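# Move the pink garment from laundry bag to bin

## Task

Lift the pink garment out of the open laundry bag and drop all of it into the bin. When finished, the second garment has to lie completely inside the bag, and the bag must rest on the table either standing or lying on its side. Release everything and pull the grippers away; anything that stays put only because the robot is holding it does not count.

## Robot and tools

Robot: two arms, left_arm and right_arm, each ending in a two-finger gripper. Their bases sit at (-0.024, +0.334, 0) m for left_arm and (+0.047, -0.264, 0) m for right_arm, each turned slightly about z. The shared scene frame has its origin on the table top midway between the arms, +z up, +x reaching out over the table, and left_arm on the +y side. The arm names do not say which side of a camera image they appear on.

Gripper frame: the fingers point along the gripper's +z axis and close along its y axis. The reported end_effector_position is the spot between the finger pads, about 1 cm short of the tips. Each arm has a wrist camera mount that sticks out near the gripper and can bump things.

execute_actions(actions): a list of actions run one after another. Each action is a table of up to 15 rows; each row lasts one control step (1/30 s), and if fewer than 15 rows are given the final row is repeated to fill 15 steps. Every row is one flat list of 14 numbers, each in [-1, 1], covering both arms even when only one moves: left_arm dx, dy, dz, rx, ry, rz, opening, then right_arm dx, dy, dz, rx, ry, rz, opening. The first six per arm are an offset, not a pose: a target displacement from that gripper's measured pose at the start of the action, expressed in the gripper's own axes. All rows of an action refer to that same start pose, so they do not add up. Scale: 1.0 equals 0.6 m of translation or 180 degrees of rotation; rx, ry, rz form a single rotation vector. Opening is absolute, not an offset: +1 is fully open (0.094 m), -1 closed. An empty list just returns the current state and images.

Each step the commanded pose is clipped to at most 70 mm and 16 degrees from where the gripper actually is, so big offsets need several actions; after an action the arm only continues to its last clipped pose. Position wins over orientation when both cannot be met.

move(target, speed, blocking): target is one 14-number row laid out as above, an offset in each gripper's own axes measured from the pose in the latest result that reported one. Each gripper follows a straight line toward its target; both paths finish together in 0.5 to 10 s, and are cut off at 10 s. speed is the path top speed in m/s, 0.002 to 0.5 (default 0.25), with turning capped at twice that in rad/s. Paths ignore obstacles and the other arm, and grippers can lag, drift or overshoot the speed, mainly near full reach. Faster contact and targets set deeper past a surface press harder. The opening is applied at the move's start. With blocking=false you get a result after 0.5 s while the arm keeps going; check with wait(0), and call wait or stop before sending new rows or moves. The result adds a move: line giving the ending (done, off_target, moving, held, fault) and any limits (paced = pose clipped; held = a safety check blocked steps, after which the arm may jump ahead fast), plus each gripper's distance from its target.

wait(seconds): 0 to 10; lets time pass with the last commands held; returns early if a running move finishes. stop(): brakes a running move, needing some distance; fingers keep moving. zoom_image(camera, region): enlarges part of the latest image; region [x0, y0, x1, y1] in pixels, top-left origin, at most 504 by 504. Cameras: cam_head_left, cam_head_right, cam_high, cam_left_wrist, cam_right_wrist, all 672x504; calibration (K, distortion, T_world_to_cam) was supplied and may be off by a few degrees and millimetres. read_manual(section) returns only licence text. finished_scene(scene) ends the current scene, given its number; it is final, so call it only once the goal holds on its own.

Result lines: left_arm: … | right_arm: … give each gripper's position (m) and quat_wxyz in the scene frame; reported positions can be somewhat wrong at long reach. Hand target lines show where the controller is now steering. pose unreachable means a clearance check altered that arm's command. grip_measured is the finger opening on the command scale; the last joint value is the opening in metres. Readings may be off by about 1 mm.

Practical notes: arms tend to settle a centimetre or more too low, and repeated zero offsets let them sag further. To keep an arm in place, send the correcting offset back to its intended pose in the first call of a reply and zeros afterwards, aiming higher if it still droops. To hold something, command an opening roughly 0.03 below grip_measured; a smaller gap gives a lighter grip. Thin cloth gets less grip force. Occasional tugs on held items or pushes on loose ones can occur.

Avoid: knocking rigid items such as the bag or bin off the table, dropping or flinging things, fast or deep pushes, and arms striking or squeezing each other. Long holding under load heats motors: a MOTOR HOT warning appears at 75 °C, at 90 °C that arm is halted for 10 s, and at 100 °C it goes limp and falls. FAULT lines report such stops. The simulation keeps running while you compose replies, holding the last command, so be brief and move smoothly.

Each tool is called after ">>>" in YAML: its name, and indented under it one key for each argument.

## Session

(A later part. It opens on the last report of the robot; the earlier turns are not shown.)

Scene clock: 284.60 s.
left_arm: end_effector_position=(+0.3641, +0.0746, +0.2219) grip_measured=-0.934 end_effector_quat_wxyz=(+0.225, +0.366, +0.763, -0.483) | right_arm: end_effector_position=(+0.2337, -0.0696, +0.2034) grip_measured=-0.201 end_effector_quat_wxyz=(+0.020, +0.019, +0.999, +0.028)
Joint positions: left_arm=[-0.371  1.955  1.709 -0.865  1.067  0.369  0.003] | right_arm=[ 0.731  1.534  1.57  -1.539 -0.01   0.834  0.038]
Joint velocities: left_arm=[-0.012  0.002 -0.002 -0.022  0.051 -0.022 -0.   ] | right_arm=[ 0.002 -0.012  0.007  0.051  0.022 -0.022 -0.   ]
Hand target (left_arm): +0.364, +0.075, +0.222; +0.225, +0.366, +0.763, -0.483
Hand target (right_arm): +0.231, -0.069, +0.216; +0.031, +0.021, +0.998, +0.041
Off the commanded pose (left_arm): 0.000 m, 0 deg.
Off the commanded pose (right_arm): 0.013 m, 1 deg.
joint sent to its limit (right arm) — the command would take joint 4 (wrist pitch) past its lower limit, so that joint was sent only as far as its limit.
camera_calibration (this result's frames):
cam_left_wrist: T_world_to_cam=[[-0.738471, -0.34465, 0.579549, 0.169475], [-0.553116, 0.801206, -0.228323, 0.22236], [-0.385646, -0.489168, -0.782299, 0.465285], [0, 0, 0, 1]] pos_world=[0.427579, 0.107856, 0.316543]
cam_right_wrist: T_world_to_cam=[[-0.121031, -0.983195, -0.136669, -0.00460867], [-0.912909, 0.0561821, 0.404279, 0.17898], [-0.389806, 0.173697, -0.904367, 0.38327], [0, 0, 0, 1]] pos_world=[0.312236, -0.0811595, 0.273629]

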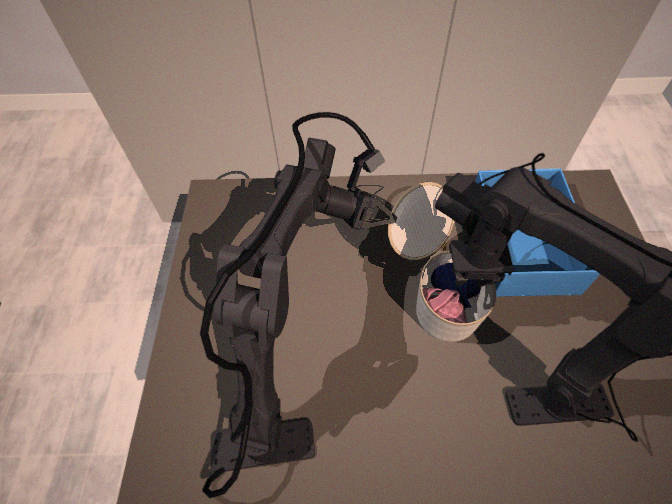

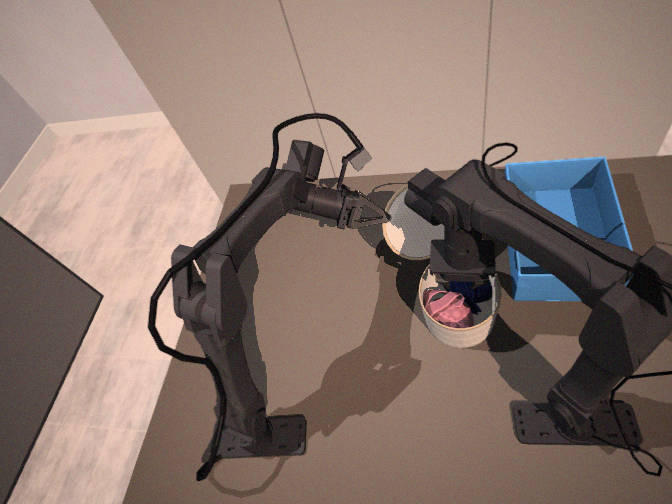

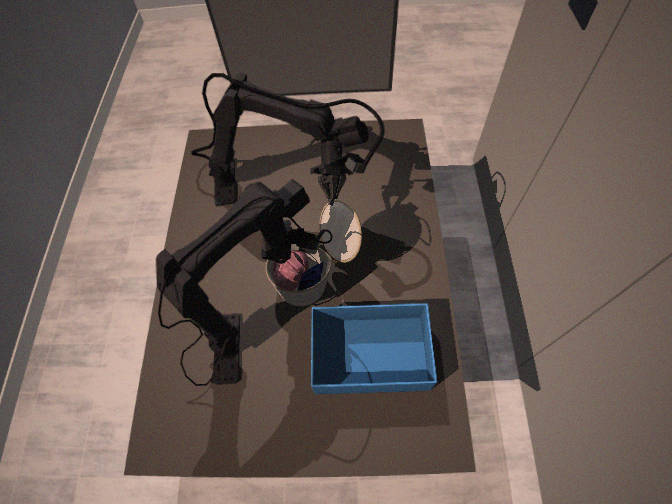

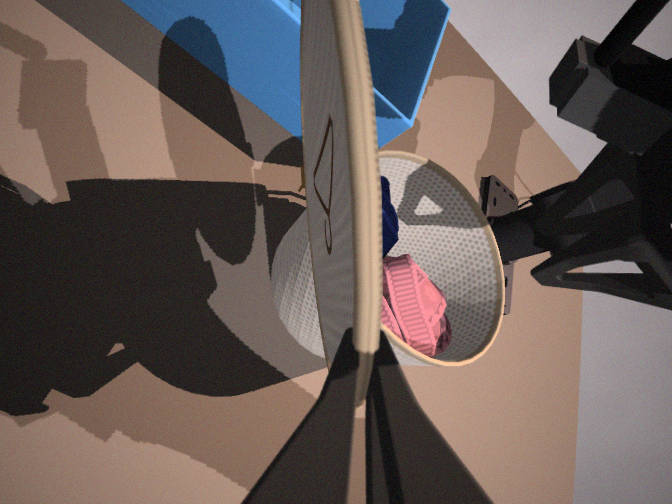

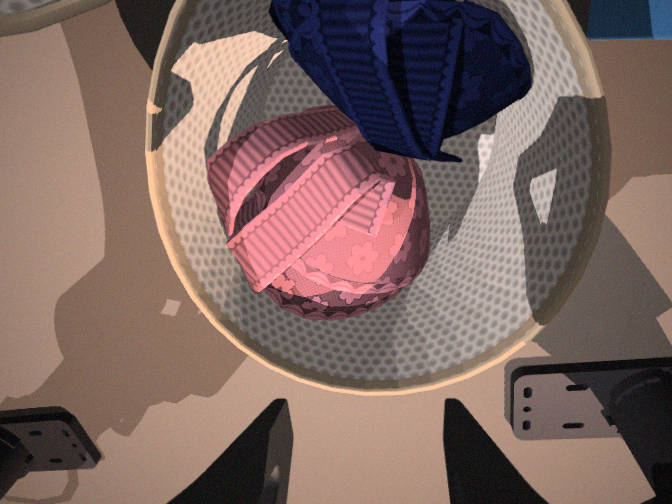

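>>> move:
  target: [0,0,0,0,0,0,-0.97,0.012,0.052,0.215,0,0,0,-0.2]
  speed: 0.12

>>> execute_actions:
  actions:
    - [[0,0,0,0,0,0,-0.97,0,0,0,0,0,0,-1]]
    - [[0,0,0,0,0,0,-0.97,-0.01,-0.02,-0.08,0,0,0,-1]]
    - [[0,0,0,0,0,0,-0.97,-0.01,-0.02,-0.1,0,0,0,-1]]
    - [[0,0,0,0,0,0,-0.97,-0.01,0,-0.1,0,0,0,-1]]

Scene clock: 305.13 s.
left_arm: end_effector_position=(+0.3641, +0.0746, +0.2219) grip_measured=-0.935 end_effector_quat_wxyz=(+0.225, +0.366, +0.763, -0.483) | right_arm: end_effector_position=(+0.2275, -0.0366, +0.0798) grip_measured=-0.201 end_effector_quat_wxyz=(+0.012, +0.019, +0.999, +0.023)
Joint positions: left_arm=[-0.371  1.955  1.709 -0.866  1.067  0.368  0.003] | right_arm=[ 0.826  1.615  1.158 -1.063 -0.01   0.929  0.038]
Joint velocities: left_arm=[ 0.002 -0.012 -0.002 -0.007 -0.051 -0.007 -0.001] | right_arm=[-0.007 -0.007 -0.007 -0.007 -0.022  0.007 -0.   ]
Hand target (left_arm): +0.364, +0.075, +0.222; +0.225, +0.366, +0.763, -0.483
Hand target (right_arm): +0.229, -0.031, +0.076; +0.018, +0.019, +0.999, +0.030
Off the commanded pose (left_arm): 0.000 m, 0 deg.
Off the commanded pose (right_arm): 0.009 m, 1 deg.
move: done
camera_calibration (this result's frames):
cam_left_wrist: T_world_to_cam=[[-0.737231, -0.345202, 0.580798, 0.168769], [-0.554043, 0.800866, -0.227269, 0.222443], [-0.386688, -0.489336, -0.781679, 0.465505], [0, 0, 0, 1]] pos_world=[0.42767, 0.107901, 0.316409]
cam_right_wrist: T_world_to_cam=[[-0.123025, -0.98453, -0.124765, 0.00968195], [-0.906119, 0.0601644, 0.418723, 0.218872], [-0.404739, 0.164565, -0.899503, 0.26608], [0, 0, 0, 1]] pos_world=[0.307208, -0.0474235, 0.1489]

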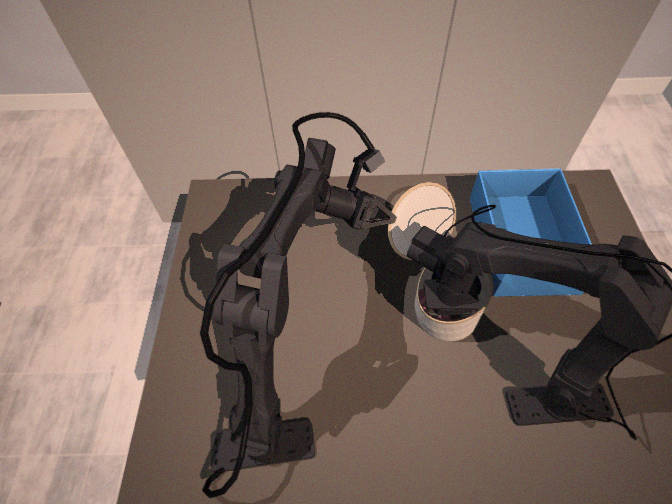

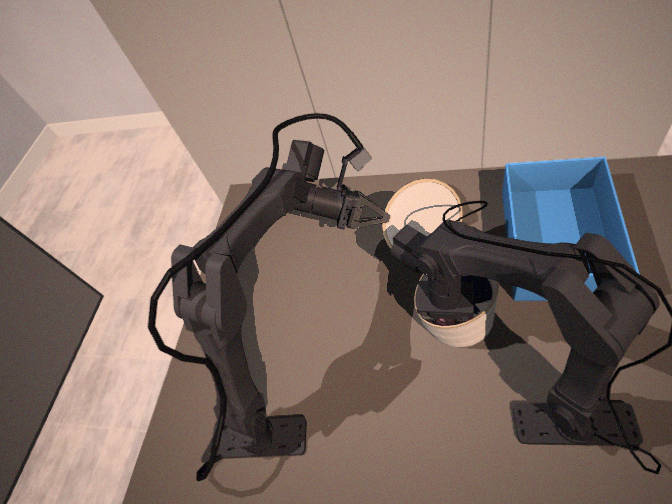

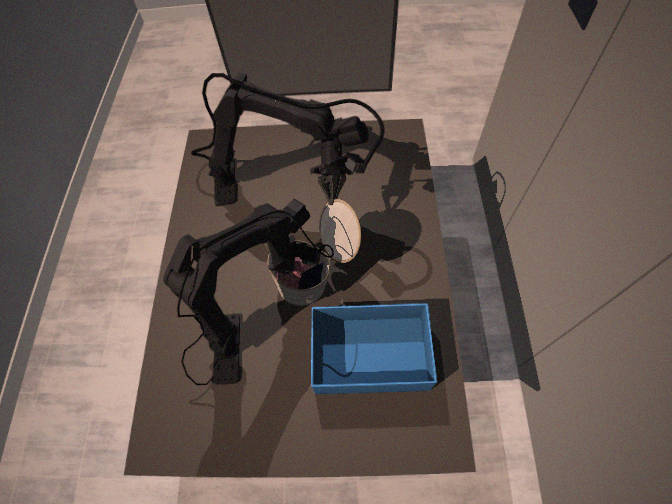

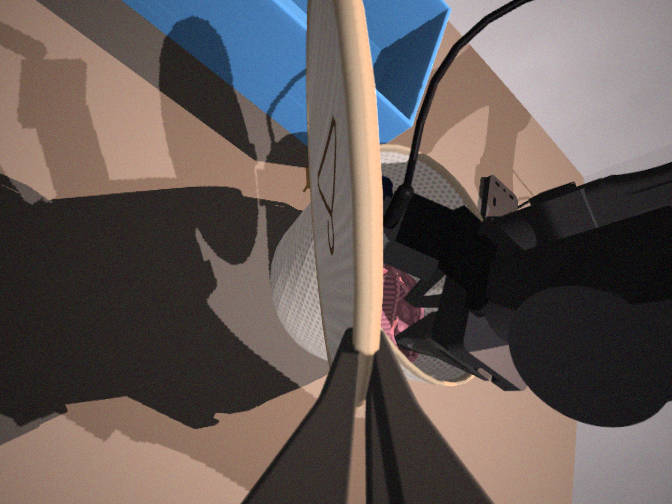

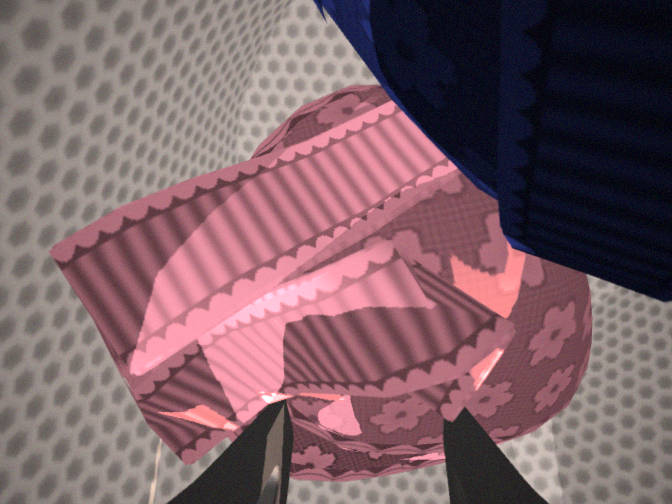

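Scene clock: 307.13 s.
left_arm: end_effector_position=(+0.3641, +0.0746, +0.2219) grip_measured=-0.935 end_effector_quat_wxyz=(+0.224, +0.365, +0.763, -0.483) | right_arm: end_effector_position=(+0.2432, -0.0593, +0.2193) grip_measured=-0.989 end_effector_quat_wxyz=(+0.039, +0.028, +0.997, +0.053)
Joint positions: left_arm=[-0.371  1.955  1.709 -0.866  1.067  0.367  0.003] | right_arm=[ 0.729  1.546  1.642 -1.536 -0.016  0.85   0.001]
Joint velocities: left_arm=[-0.002 -0.012 -0.007  0.007 -0.007  0.037 -0.001] | right_arm=[-0.017 -0.007  0.002 -0.081  0.007 -0.051 -0.   ]
Hand target (left_arm): +0.364, +0.075, +0.222; +0.224, +0.365, +0.763, -0.483
Hand target (right_arm): +0.243, -0.063, +0.227; +0.044, +0.027, +0.997, +0.057
Off the commanded pose (left_arm): 0.000 m, 0 deg.
Off the commanded pose (right_arm): 0.009 m, 6 deg.
joint sent to its limit (right arm) — the command would take joint 4 (wrist pitch) past its lower limit, so that joint was sent only as far as its limit.
camera_calibration (this result's frames):
cam_left_wrist: T_world_to_cam=[[-0.736717, -0.34545, 0.581302, 0.168489], [-0.554463, 0.800684, -0.226881, 0.222524], [-0.387064, -0.489458, -0.781417, 0.465593], [0, 0, 0, 1]] pos_world=[0.427724, 0.107921, 0.316366]
cam_right_wrist: T_world_to_cam=[[-0.132122, -0.973, -0.189248, 0.0236565], [-0.926771, 0.0535313, 0.371792, 0.190977], [-0.351623, 0.224511, -0.908821, 0.394303], [0, 0, 0, 1]] pos_world=[0.318764, -0.075731, 0.291825]

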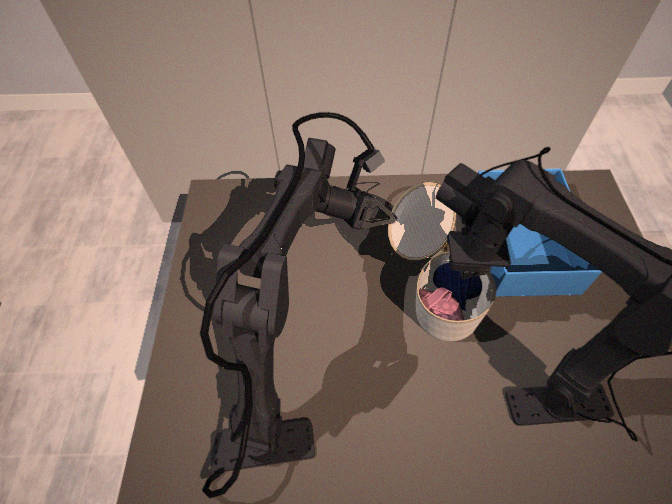

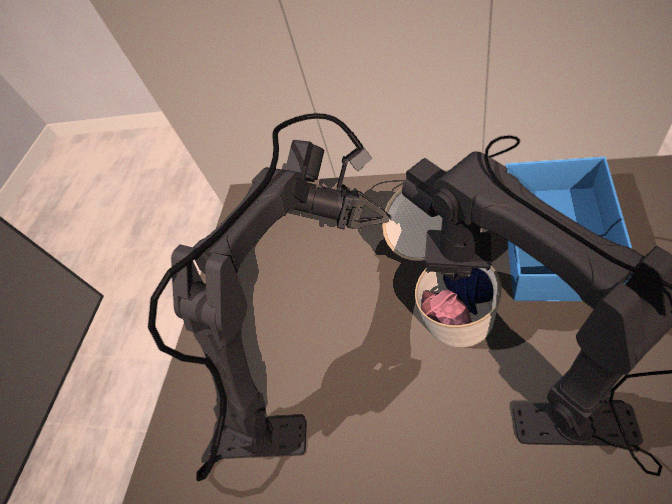

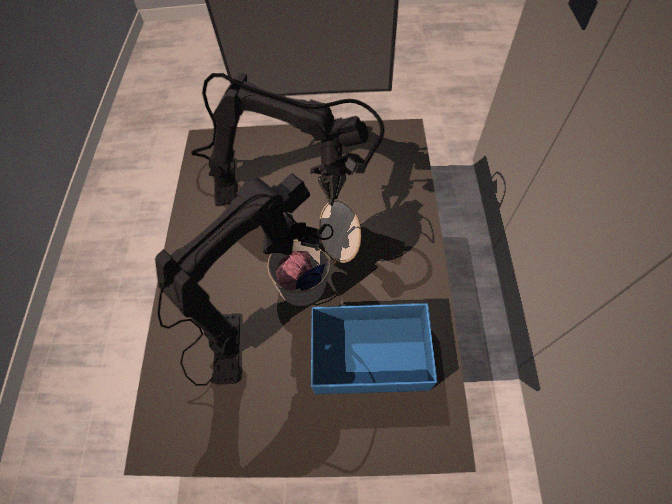

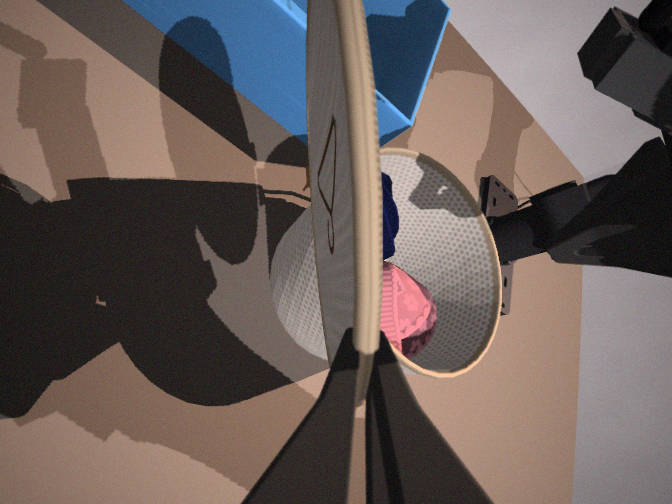

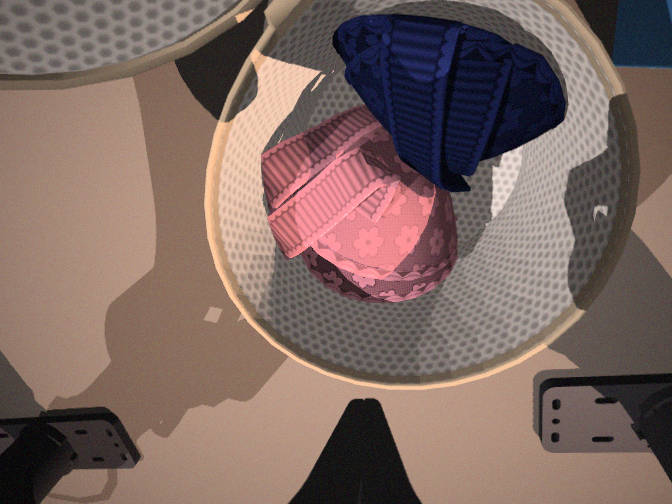

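>>> move:
  target: [0,0,0,0,0,0,-0.97,0.0,0.03,0.295,0,0.02,0,-0.2]
  speed: 0.12

>>> execute_actions:
  actions:
    - [[0,0,0,0,0,0,-0.97,0,0,0.005,0,0,0,-1]]
    - [[0,0,0,0,0,0,-0.97,0,0,-0.08,0,0,0,-1]]

Scene clock: 315.80 s.
left_arm: end_effector_position=(+0.3642, +0.0746, +0.2218) grip_measured=-0.935 end_effector_quat_wxyz=(+0.224, +0.365, +0.764, -0.482) | right_arm: end_effector_position=(+0.2503, -0.0332, +0.0507) grip_measured=-0.201 end_effector_quat_wxyz=(-0.002, +0.030, +0.999, +0.040)
Joint positions: left_arm=[-0.371  1.955  1.709 -0.866  1.066  0.367  0.003] | right_arm=[ 0.749  1.704  1.133 -0.944 -0.055  0.874  0.038]
Joint velocities: left_arm=[-0.012  0.012 -0.007  0.051  0.037  0.007 -0.   ] | right_arm=[ 0.002  0.002 -0.022 -0.007 -0.051 -0.007 -0.001]
Hand target (left_arm): +0.364, +0.075, +0.222; +0.224, +0.366, +0.763, -0.483
Hand target (right_arm): +0.254, -0.023, +0.045; +0.007, +0.026, +0.998, +0.054
Off the commanded pose (left_arm): 0.000 m, 0 deg.
Off the commanded pose (right_arm): 0.014 m, 2 deg.
move: off_target (right_arm)
camera_calibration (this result's frames):
cam_left_wrist: T_world_to_cam=[[-0.73669, -0.346401, 0.58077, 0.168861], [-0.554812, 0.800628, -0.226227, 0.222469], [-0.386616, -0.488878, -0.782002, 0.465467], [0, 0, 0, 1]] pos_world=[0.427784, 0.107936, 0.316255]
cam_right_wrist: T_world_to_cam=[[-0.146133, -0.977178, -0.154171, 0.0197272], [-0.893492, 0.0634776, 0.44457, 0.247161], [-0.424638, 0.202717, -0.882377, 0.253917], [0, 0, 0, 1]] pos_world=[0.331542, -0.0478853, 0.117211]

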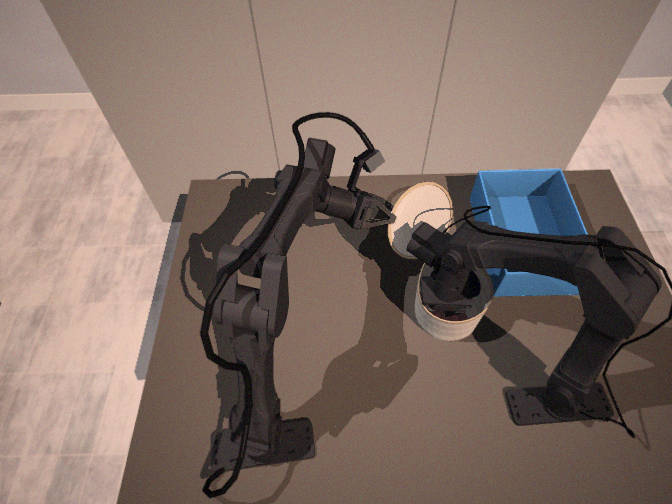

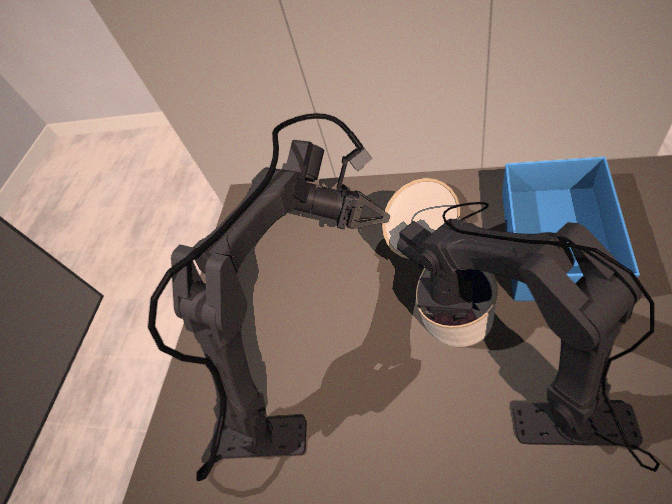

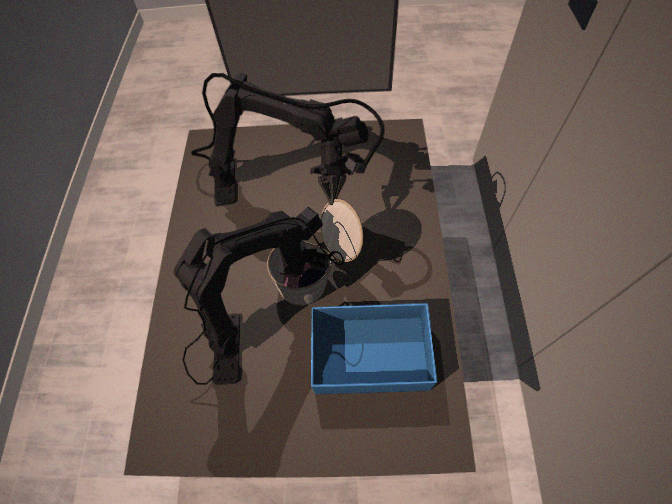

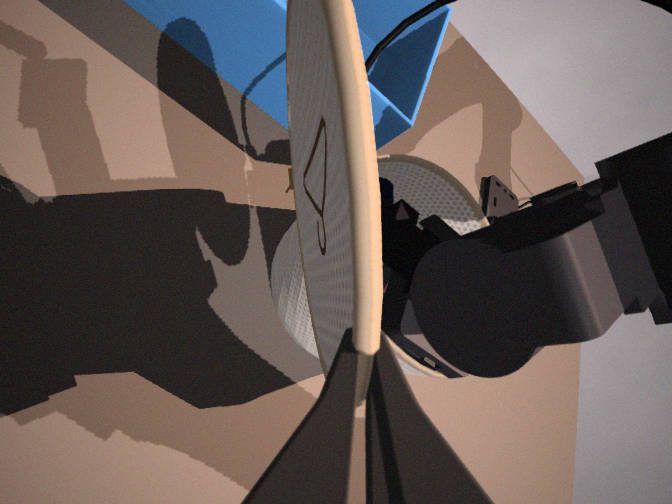

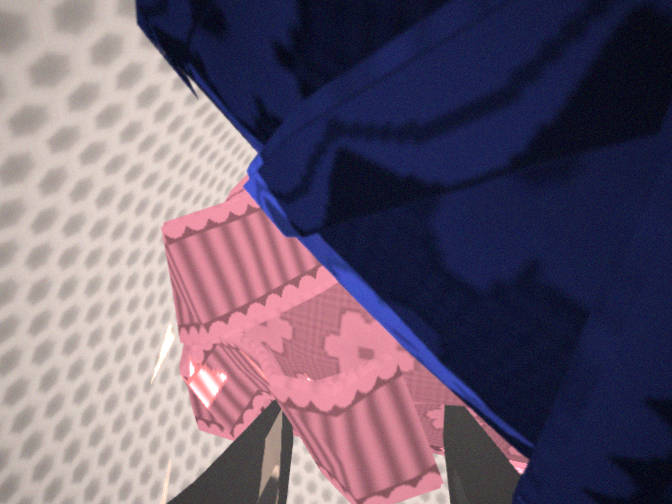

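Scene clock: 316.80 s.
left_arm: end_effector_position=(+0.3642, +0.0747, +0.2217) grip_measured=-0.935 end_effector_quat_wxyz=(+0.224, +0.365, +0.764, -0.482) | right_arm: end_effector_position=(+0.2471, -0.0357, +0.0877) grip_measured=-0.989 end_effector_quat_wxyz=(-0.010, +0.030, +0.999, +0.033)
Joint positions: left_arm=[-0.371  1.955  1.709 -0.866  1.065  0.366  0.003] | right_arm=[ 0.749  1.672  1.25  -1.113 -0.058  0.874  0.001]
Joint velocities: left_arm=[-0.022  0.022 -0.017 -0.022 -0.007  0.007 -0.001] | right_arm=[-0.007  0.002 -0.022 -0.037 -0.051 -0.051 -0.   ]
Hand target (left_arm): +0.364, +0.075, +0.222; +0.224, +0.365, +0.764, -0.482
Hand target (right_arm): +0.251, -0.037, +0.099; -0.003, +0.030, +0.999, +0.039
Off the commanded pose (left_arm): 0.000 m, 0 deg.
Off the commanded pose (right_arm): 0.011 m, 1 deg.
camera_calibration (this result's frames):
cam_left_wrist: T_world_to_cam=[[-0.736424, -0.346842, 0.580845, 0.168846], [-0.555138, 0.800518, -0.225816, 0.222491], [-0.386654, -0.488745, -0.782065, 0.465469], [0, 0, 0, 1]] pos_world=[0.427831, 0.107951, 0.316196]
cam_right_wrist: T_world_to_cam=[[-0.148395, -0.979087, -0.139167, 0.0216316], [-0.886113, 0.0691633, 0.45828, 0.225235], [-0.439071, 0.191324, -0.877845, 0.288466], [0, 0, 0, 1]] pos_world=[0.329451, -0.0495893, 0.153018]

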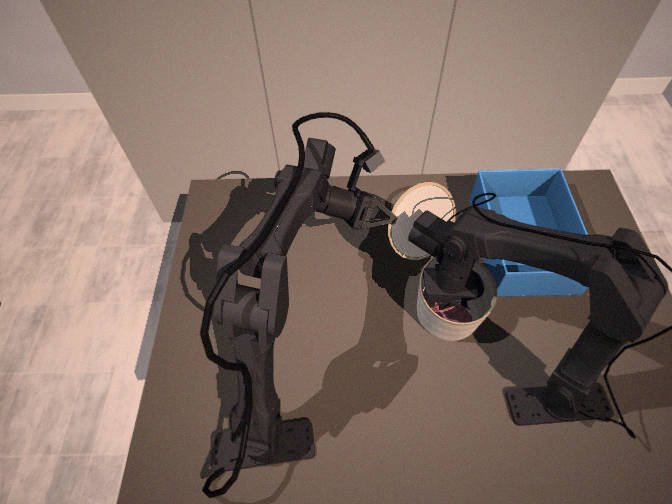

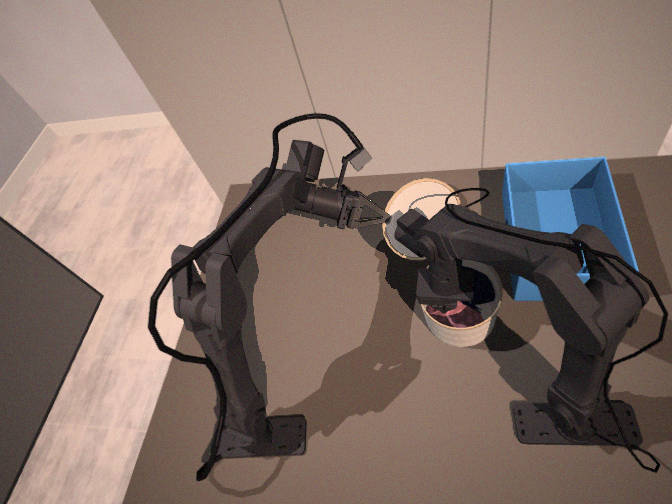

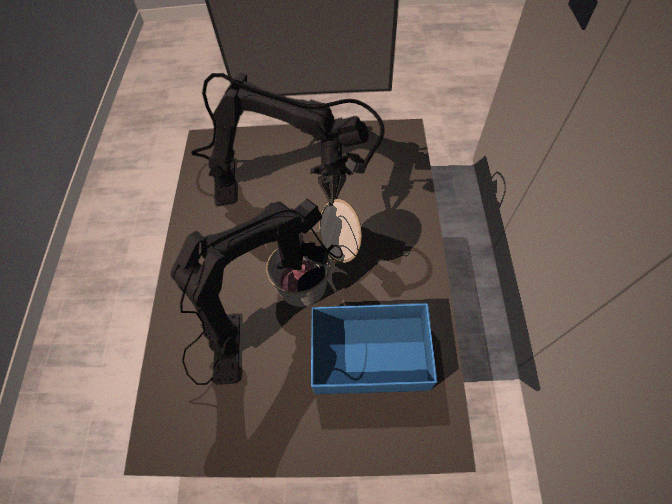

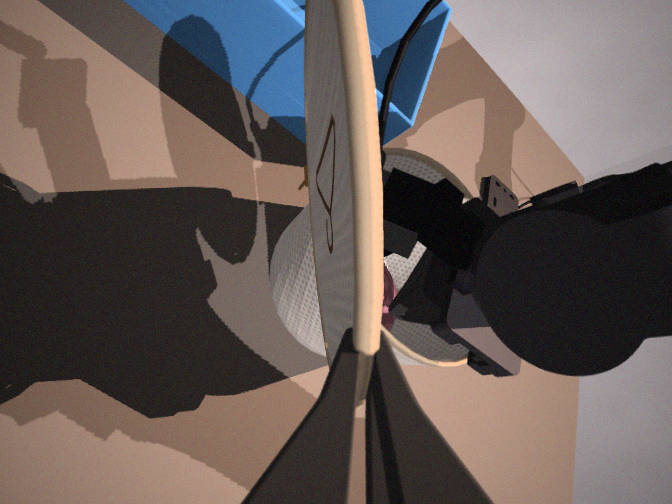

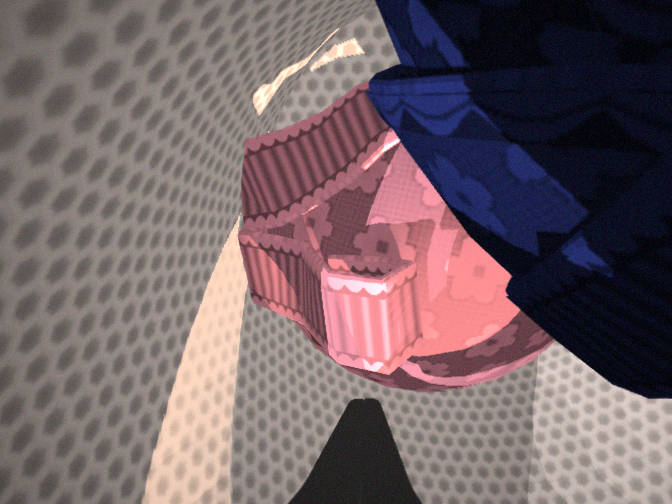

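A strap loop now stands below the fingers; go deeper.

>>> execute_actions:
  actions:
    - [[0,0,0,0,0,0,-0.97,-0.015,0,0.03,0,0,0,-0.15]]
    - [[0,0,0,0,0,0,-0.97,-0.015,0.005,0.045,0,0,0,-0.15]]
    - [[0,0,0,0,0,0,-0.97,-0.01,0.005,0.03,0,0,0,-0.15]]
    - [[0,0,0,0,0,0,-0.97,0,0,0.005,0,0,0,-1]]
    - [[0,0,0,0,0,0,-0.97,0,0,-0.08,0,0,0,-1]]
    - [[0,0,0,0,0,0,-0.97,0.01,0,-0.08,0,0,0,-1]]

Scene clock: 326.53 s.
left_arm: end_effector_position=(+0.3663, +0.0761, +0.2187) grip_measured=-0.935 end_effector_quat_wxyz=(+0.225, +0.365, +0.770, -0.473) | right_arm: end_effector_position=(+0.2525, -0.0338, +0.1196) grip_measured=-0.936 end_effector_quat_wxyz=(-0.031, +0.032, +0.999, +0.010)
Joint positions: left_arm=[-0.371  1.955  1.709 -0.865  1.043  0.366  0.003] | right_arm=[ 0.74   1.736  1.451 -1.312 -0.059  0.867  0.003]
Joint velocities: left_arm=[-0.022 -0.012 -0.007 -0.037 -0.022  0.022 -0.   ] | right_arm=[ 0.007 -0.002  0.007 -0.095 -0.037  0.007 -0.001]
Hand target (left_arm): +0.366, +0.076, +0.219; +0.225, +0.365, +0.770, -0.473
Hand target (right_arm): +0.252, -0.033, +0.131; -0.025, +0.031, +0.999, +0.017
Off the commanded pose (left_arm): 0.000 m, 0 deg.
Off the commanded pose (right_arm): 0.012 m, 1 deg.
camera_calibration (this result's frames):
cam_left_wrist: T_world_to_cam=[[-0.736191, -0.365014, 0.569901, 0.176325], [-0.561748, 0.799211, -0.213775, 0.221657], [-0.37744, -0.477521, -0.793418, 0.462883], [0, 0, 0, 1]] pos_world=[0.429035, 0.108246, 0.314158]
cam_right_wrist: T_world_to_cam=[[-0.154897, -0.983976, -0.088306, 0.0241887], [-0.865079, 0.0919239, 0.493141, 0.206556], [-0.477122, 0.152778, -0.865456, 0.325279], [0, 0, 0, 1]] pos_world=[0.337631, -0.0448816, 0.181789]

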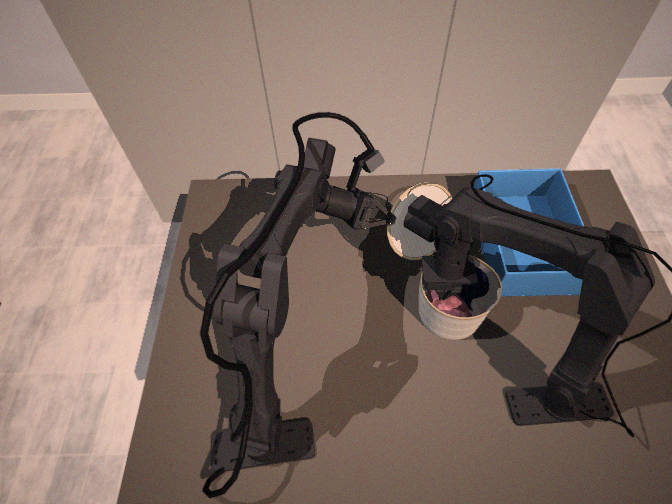

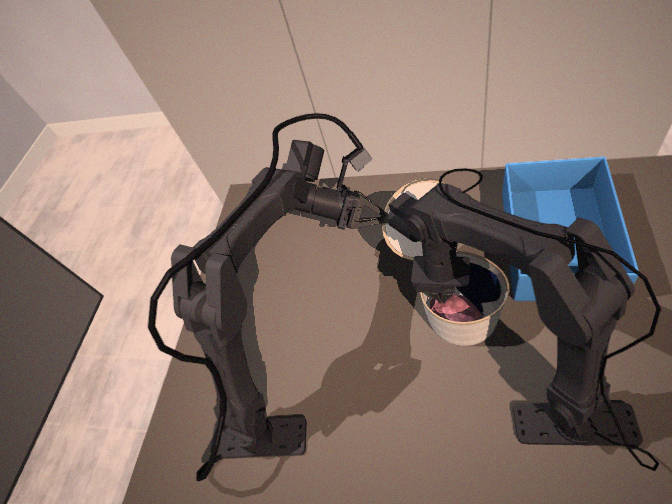

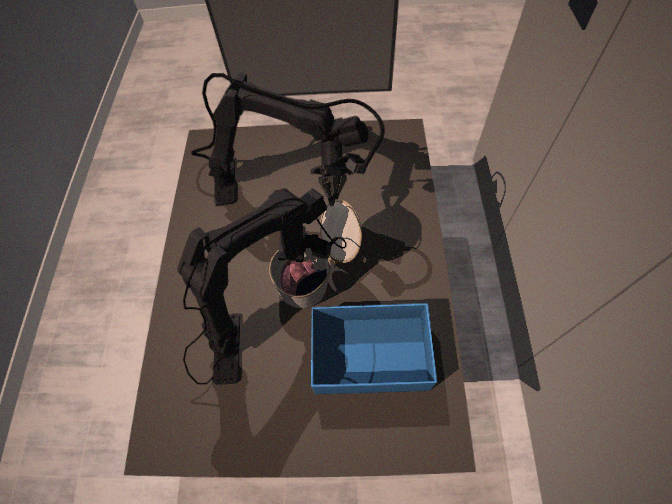

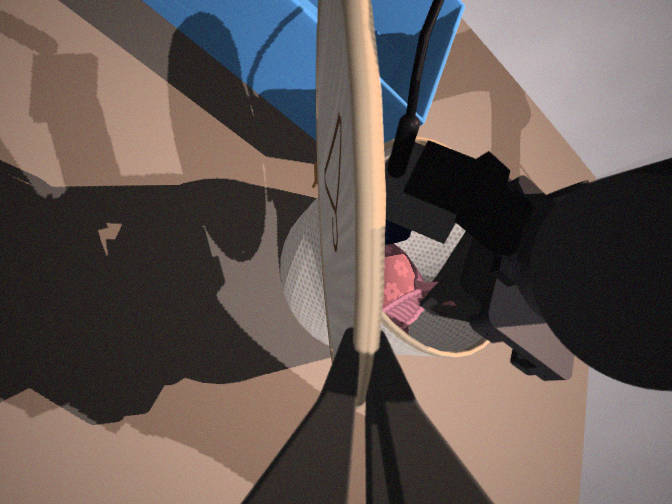

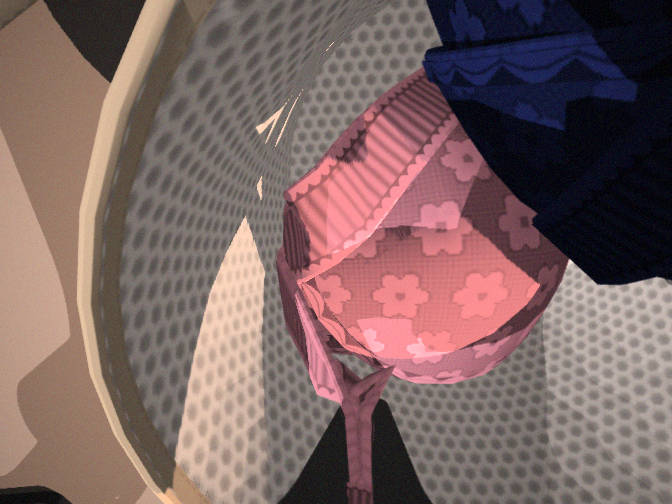

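>>> move:
  target: [0,0,0,0,0,0,-0.97,0.04,-0.02,-0.42,-0.17,-0.17,0,-1]
  speed: 0.12

Scene clock: 334.40 s.
left_arm: end_effector_position=(+0.3663, +0.0761, +0.2187) grip_measured=-0.935 end_effector_quat_wxyz=(+0.225, +0.365, +0.770, -0.473) | right_arm: end_effector_position=(+0.2526, -0.0454, +0.3605) grip_measured=-0.936 end_effector_quat_wxyz=(+0.219, +0.044, +0.943, +0.248)
Joint positions: left_arm=[-0.371  1.955  1.709 -0.865  1.043  0.366  0.003] | right_arm=[ 0.755  1.364  1.905 -1.437  0.011  0.909  0.003]
Joint velocities: left_arm=[-0.017 -0.007 -0.002  0.007 -0.066 -0.037  0.001] | right_arm=[ 0.002  0.012 -0.007 -0.022  0.037 -0.007  0.   ]
Hand target (left_arm): +0.366, +0.076, +0.219; +0.225, +0.365, +0.770, -0.473
Hand target (right_arm): +0.248, -0.050, +0.377; +0.238, +0.046, +0.934, +0.263
Off the commanded pose (left_arm): 0.000 m, 0 deg.
Off the commanded pose (right_arm): 0.016 m, 3 deg.
move: off_target (right_arm)
camera_calibration (this result's frames):
cam_left_wrist: T_world_to_cam=[[-0.735934, -0.36514, 0.570152, 0.176185], [-0.561959, 0.799115, -0.213585, 0.2217], [-0.377628, -0.477586, -0.79329, 0.462929], [0, 0, 0, 1]] pos_world=[0.429062, 0.108257, 0.314136]
cam_right_wrist: T_world_to_cam=[[-0.0203745, -0.815513, -0.578381, 0.184376], [-0.999792, 0.015957, 0.0127202, 0.292595], [-0.00114427, 0.578519, -0.815668, 0.416775], [0, 0, 0, 1]] pos_world=[0.296767, -0.0954203, 0.442868]

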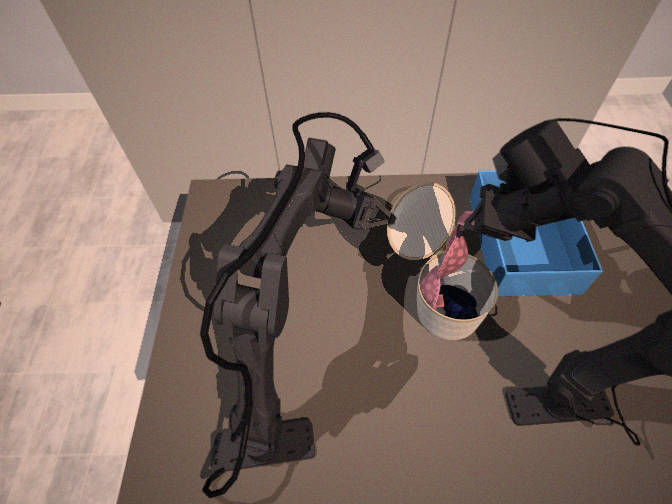

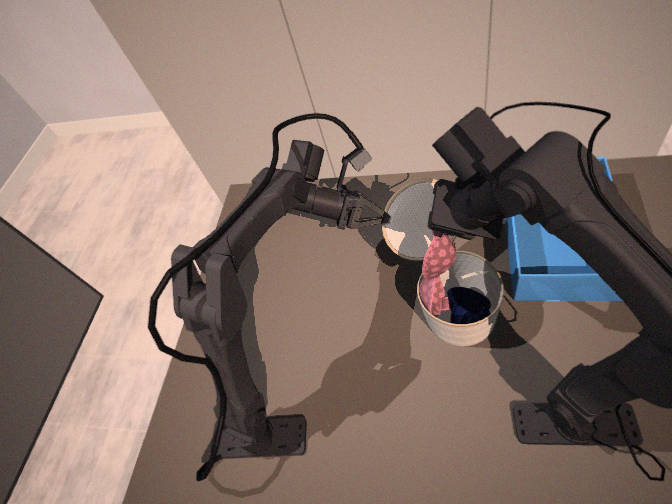

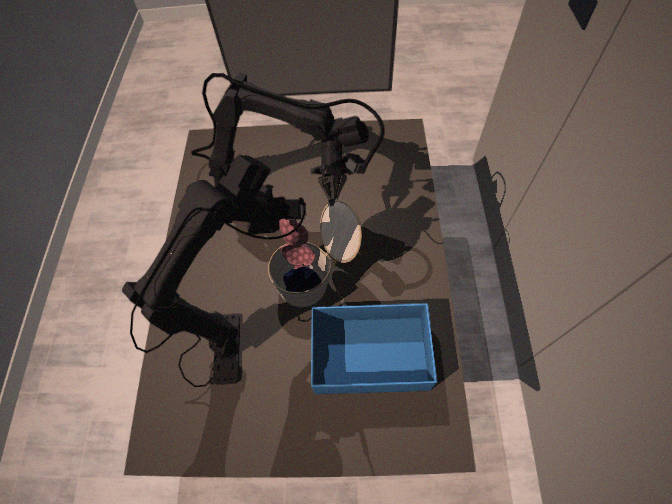

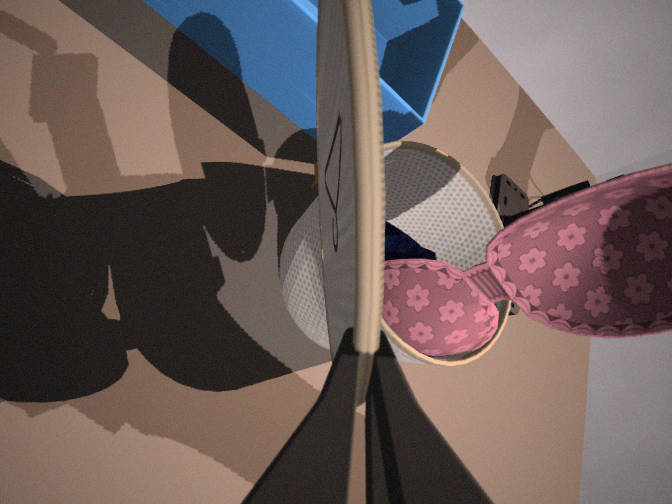

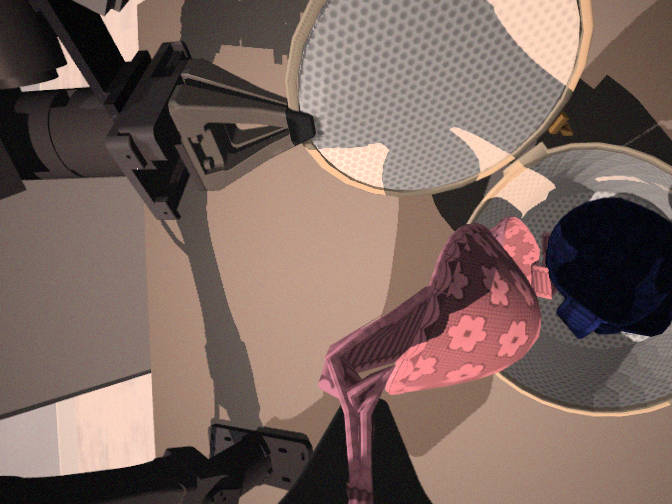

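>>> move:
  target: [0,0,0,0,0,0,-0.97,-0.195,0.188,-0.317,-0.195,-0.157,0,-1]
  speed: 0.15

Scene clock: 349.50 s.
left_arm: end_effector_position=(+0.3663, +0.0761, +0.2187) grip_measured=-0.935 end_effector_quat_wxyz=(+0.225, +0.365, +0.770, -0.473) | right_arm: end_effector_position=(+0.2735, -0.0537, +0.6003) grip_measured=-0.936 end_effector_quat_wxyz=(+0.435, +0.041, +0.751, +0.495)
Joint positions: left_arm=[-0.371  1.955  1.709 -0.865  1.043  0.366  0.003] | right_arm=[ 0.613  1.632  2.855 -1.356 -0.118  0.888  0.003]
Joint velocities: left_arm=[ 0.002  0.022 -0.007 -0.007 -0.037 -0.007 -0.001] | right_arm=[-0.012 -0.012 -0.012 -0.007 -0.095 -0.022  0.   ]
Hand target (left_arm): +0.366, +0.076, +0.219; +0.225, +0.365, +0.770, -0.473
Hand target (right_arm): +0.274, -0.055, +0.609; +0.444, +0.038, +0.740, +0.504
Off the commanded pose (left_arm): 0.000 m, 0 deg.
Off the commanded pose (right_arm): 0.010 m, 1 deg.
elbow stopped short (right arm): the move would have taken joint 3 (elbow) straighter than the controller allows; a more bent joint 3 avoids this.
move: done
camera_calibration (this result's frames):
cam_left_wrist: T_world_to_cam=[[-0.735934, -0.36514, 0.570152, 0.176185], [-0.561959, 0.799115, -0.213585, 0.2217], [-0.377628, -0.477586, -0.79329, 0.462929], [0, 0, 0, 1]] pos_world=[0.429062, 0.108257, 0.314136]
cam_right_wrist: T_world_to_cam=[[0.366551, -0.405583, -0.837343, 0.388338], [-0.875216, 0.155024, -0.458219, 0.566699], [0.315654, 0.900817, -0.298148, 0.237189], [0, 0, 0, 1]] pos_world=[0.278769, -0.144013, 0.655561]

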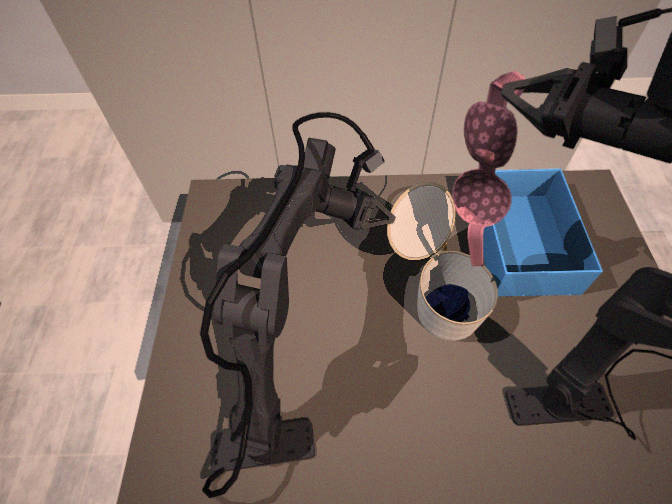

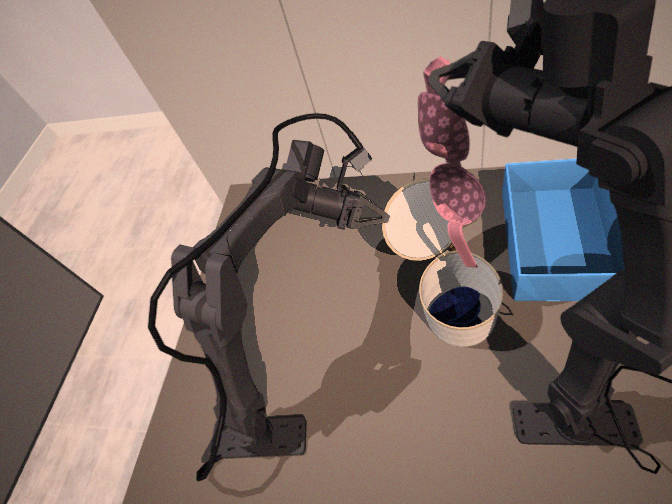

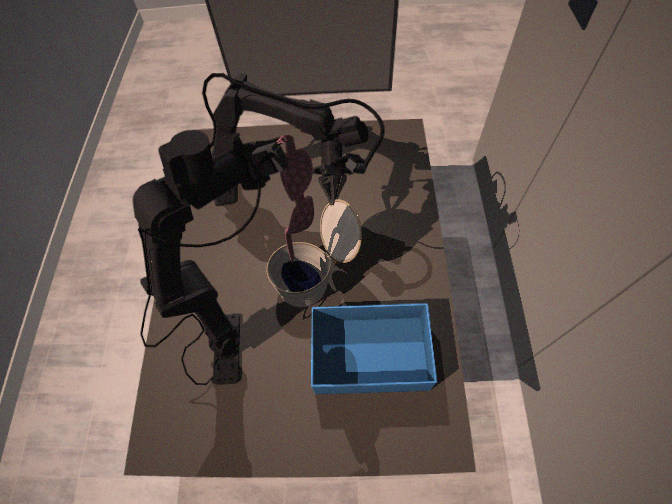

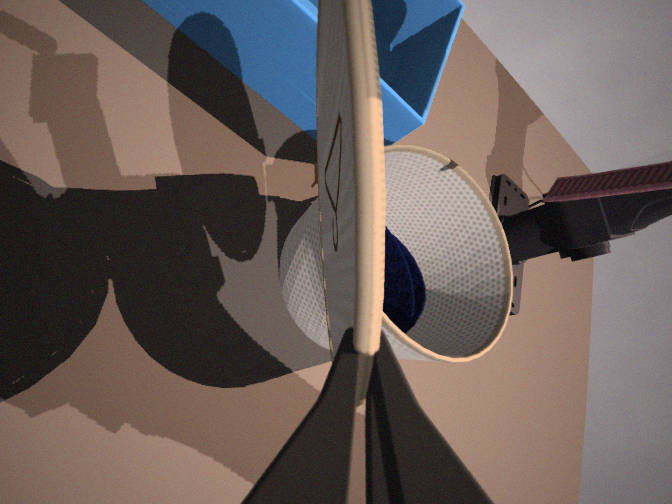

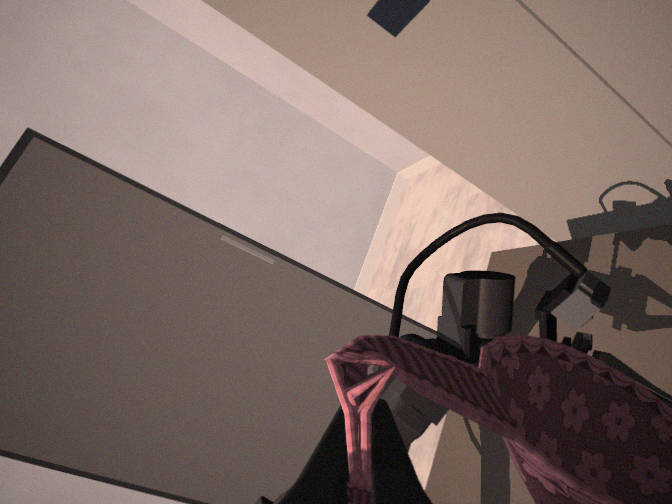

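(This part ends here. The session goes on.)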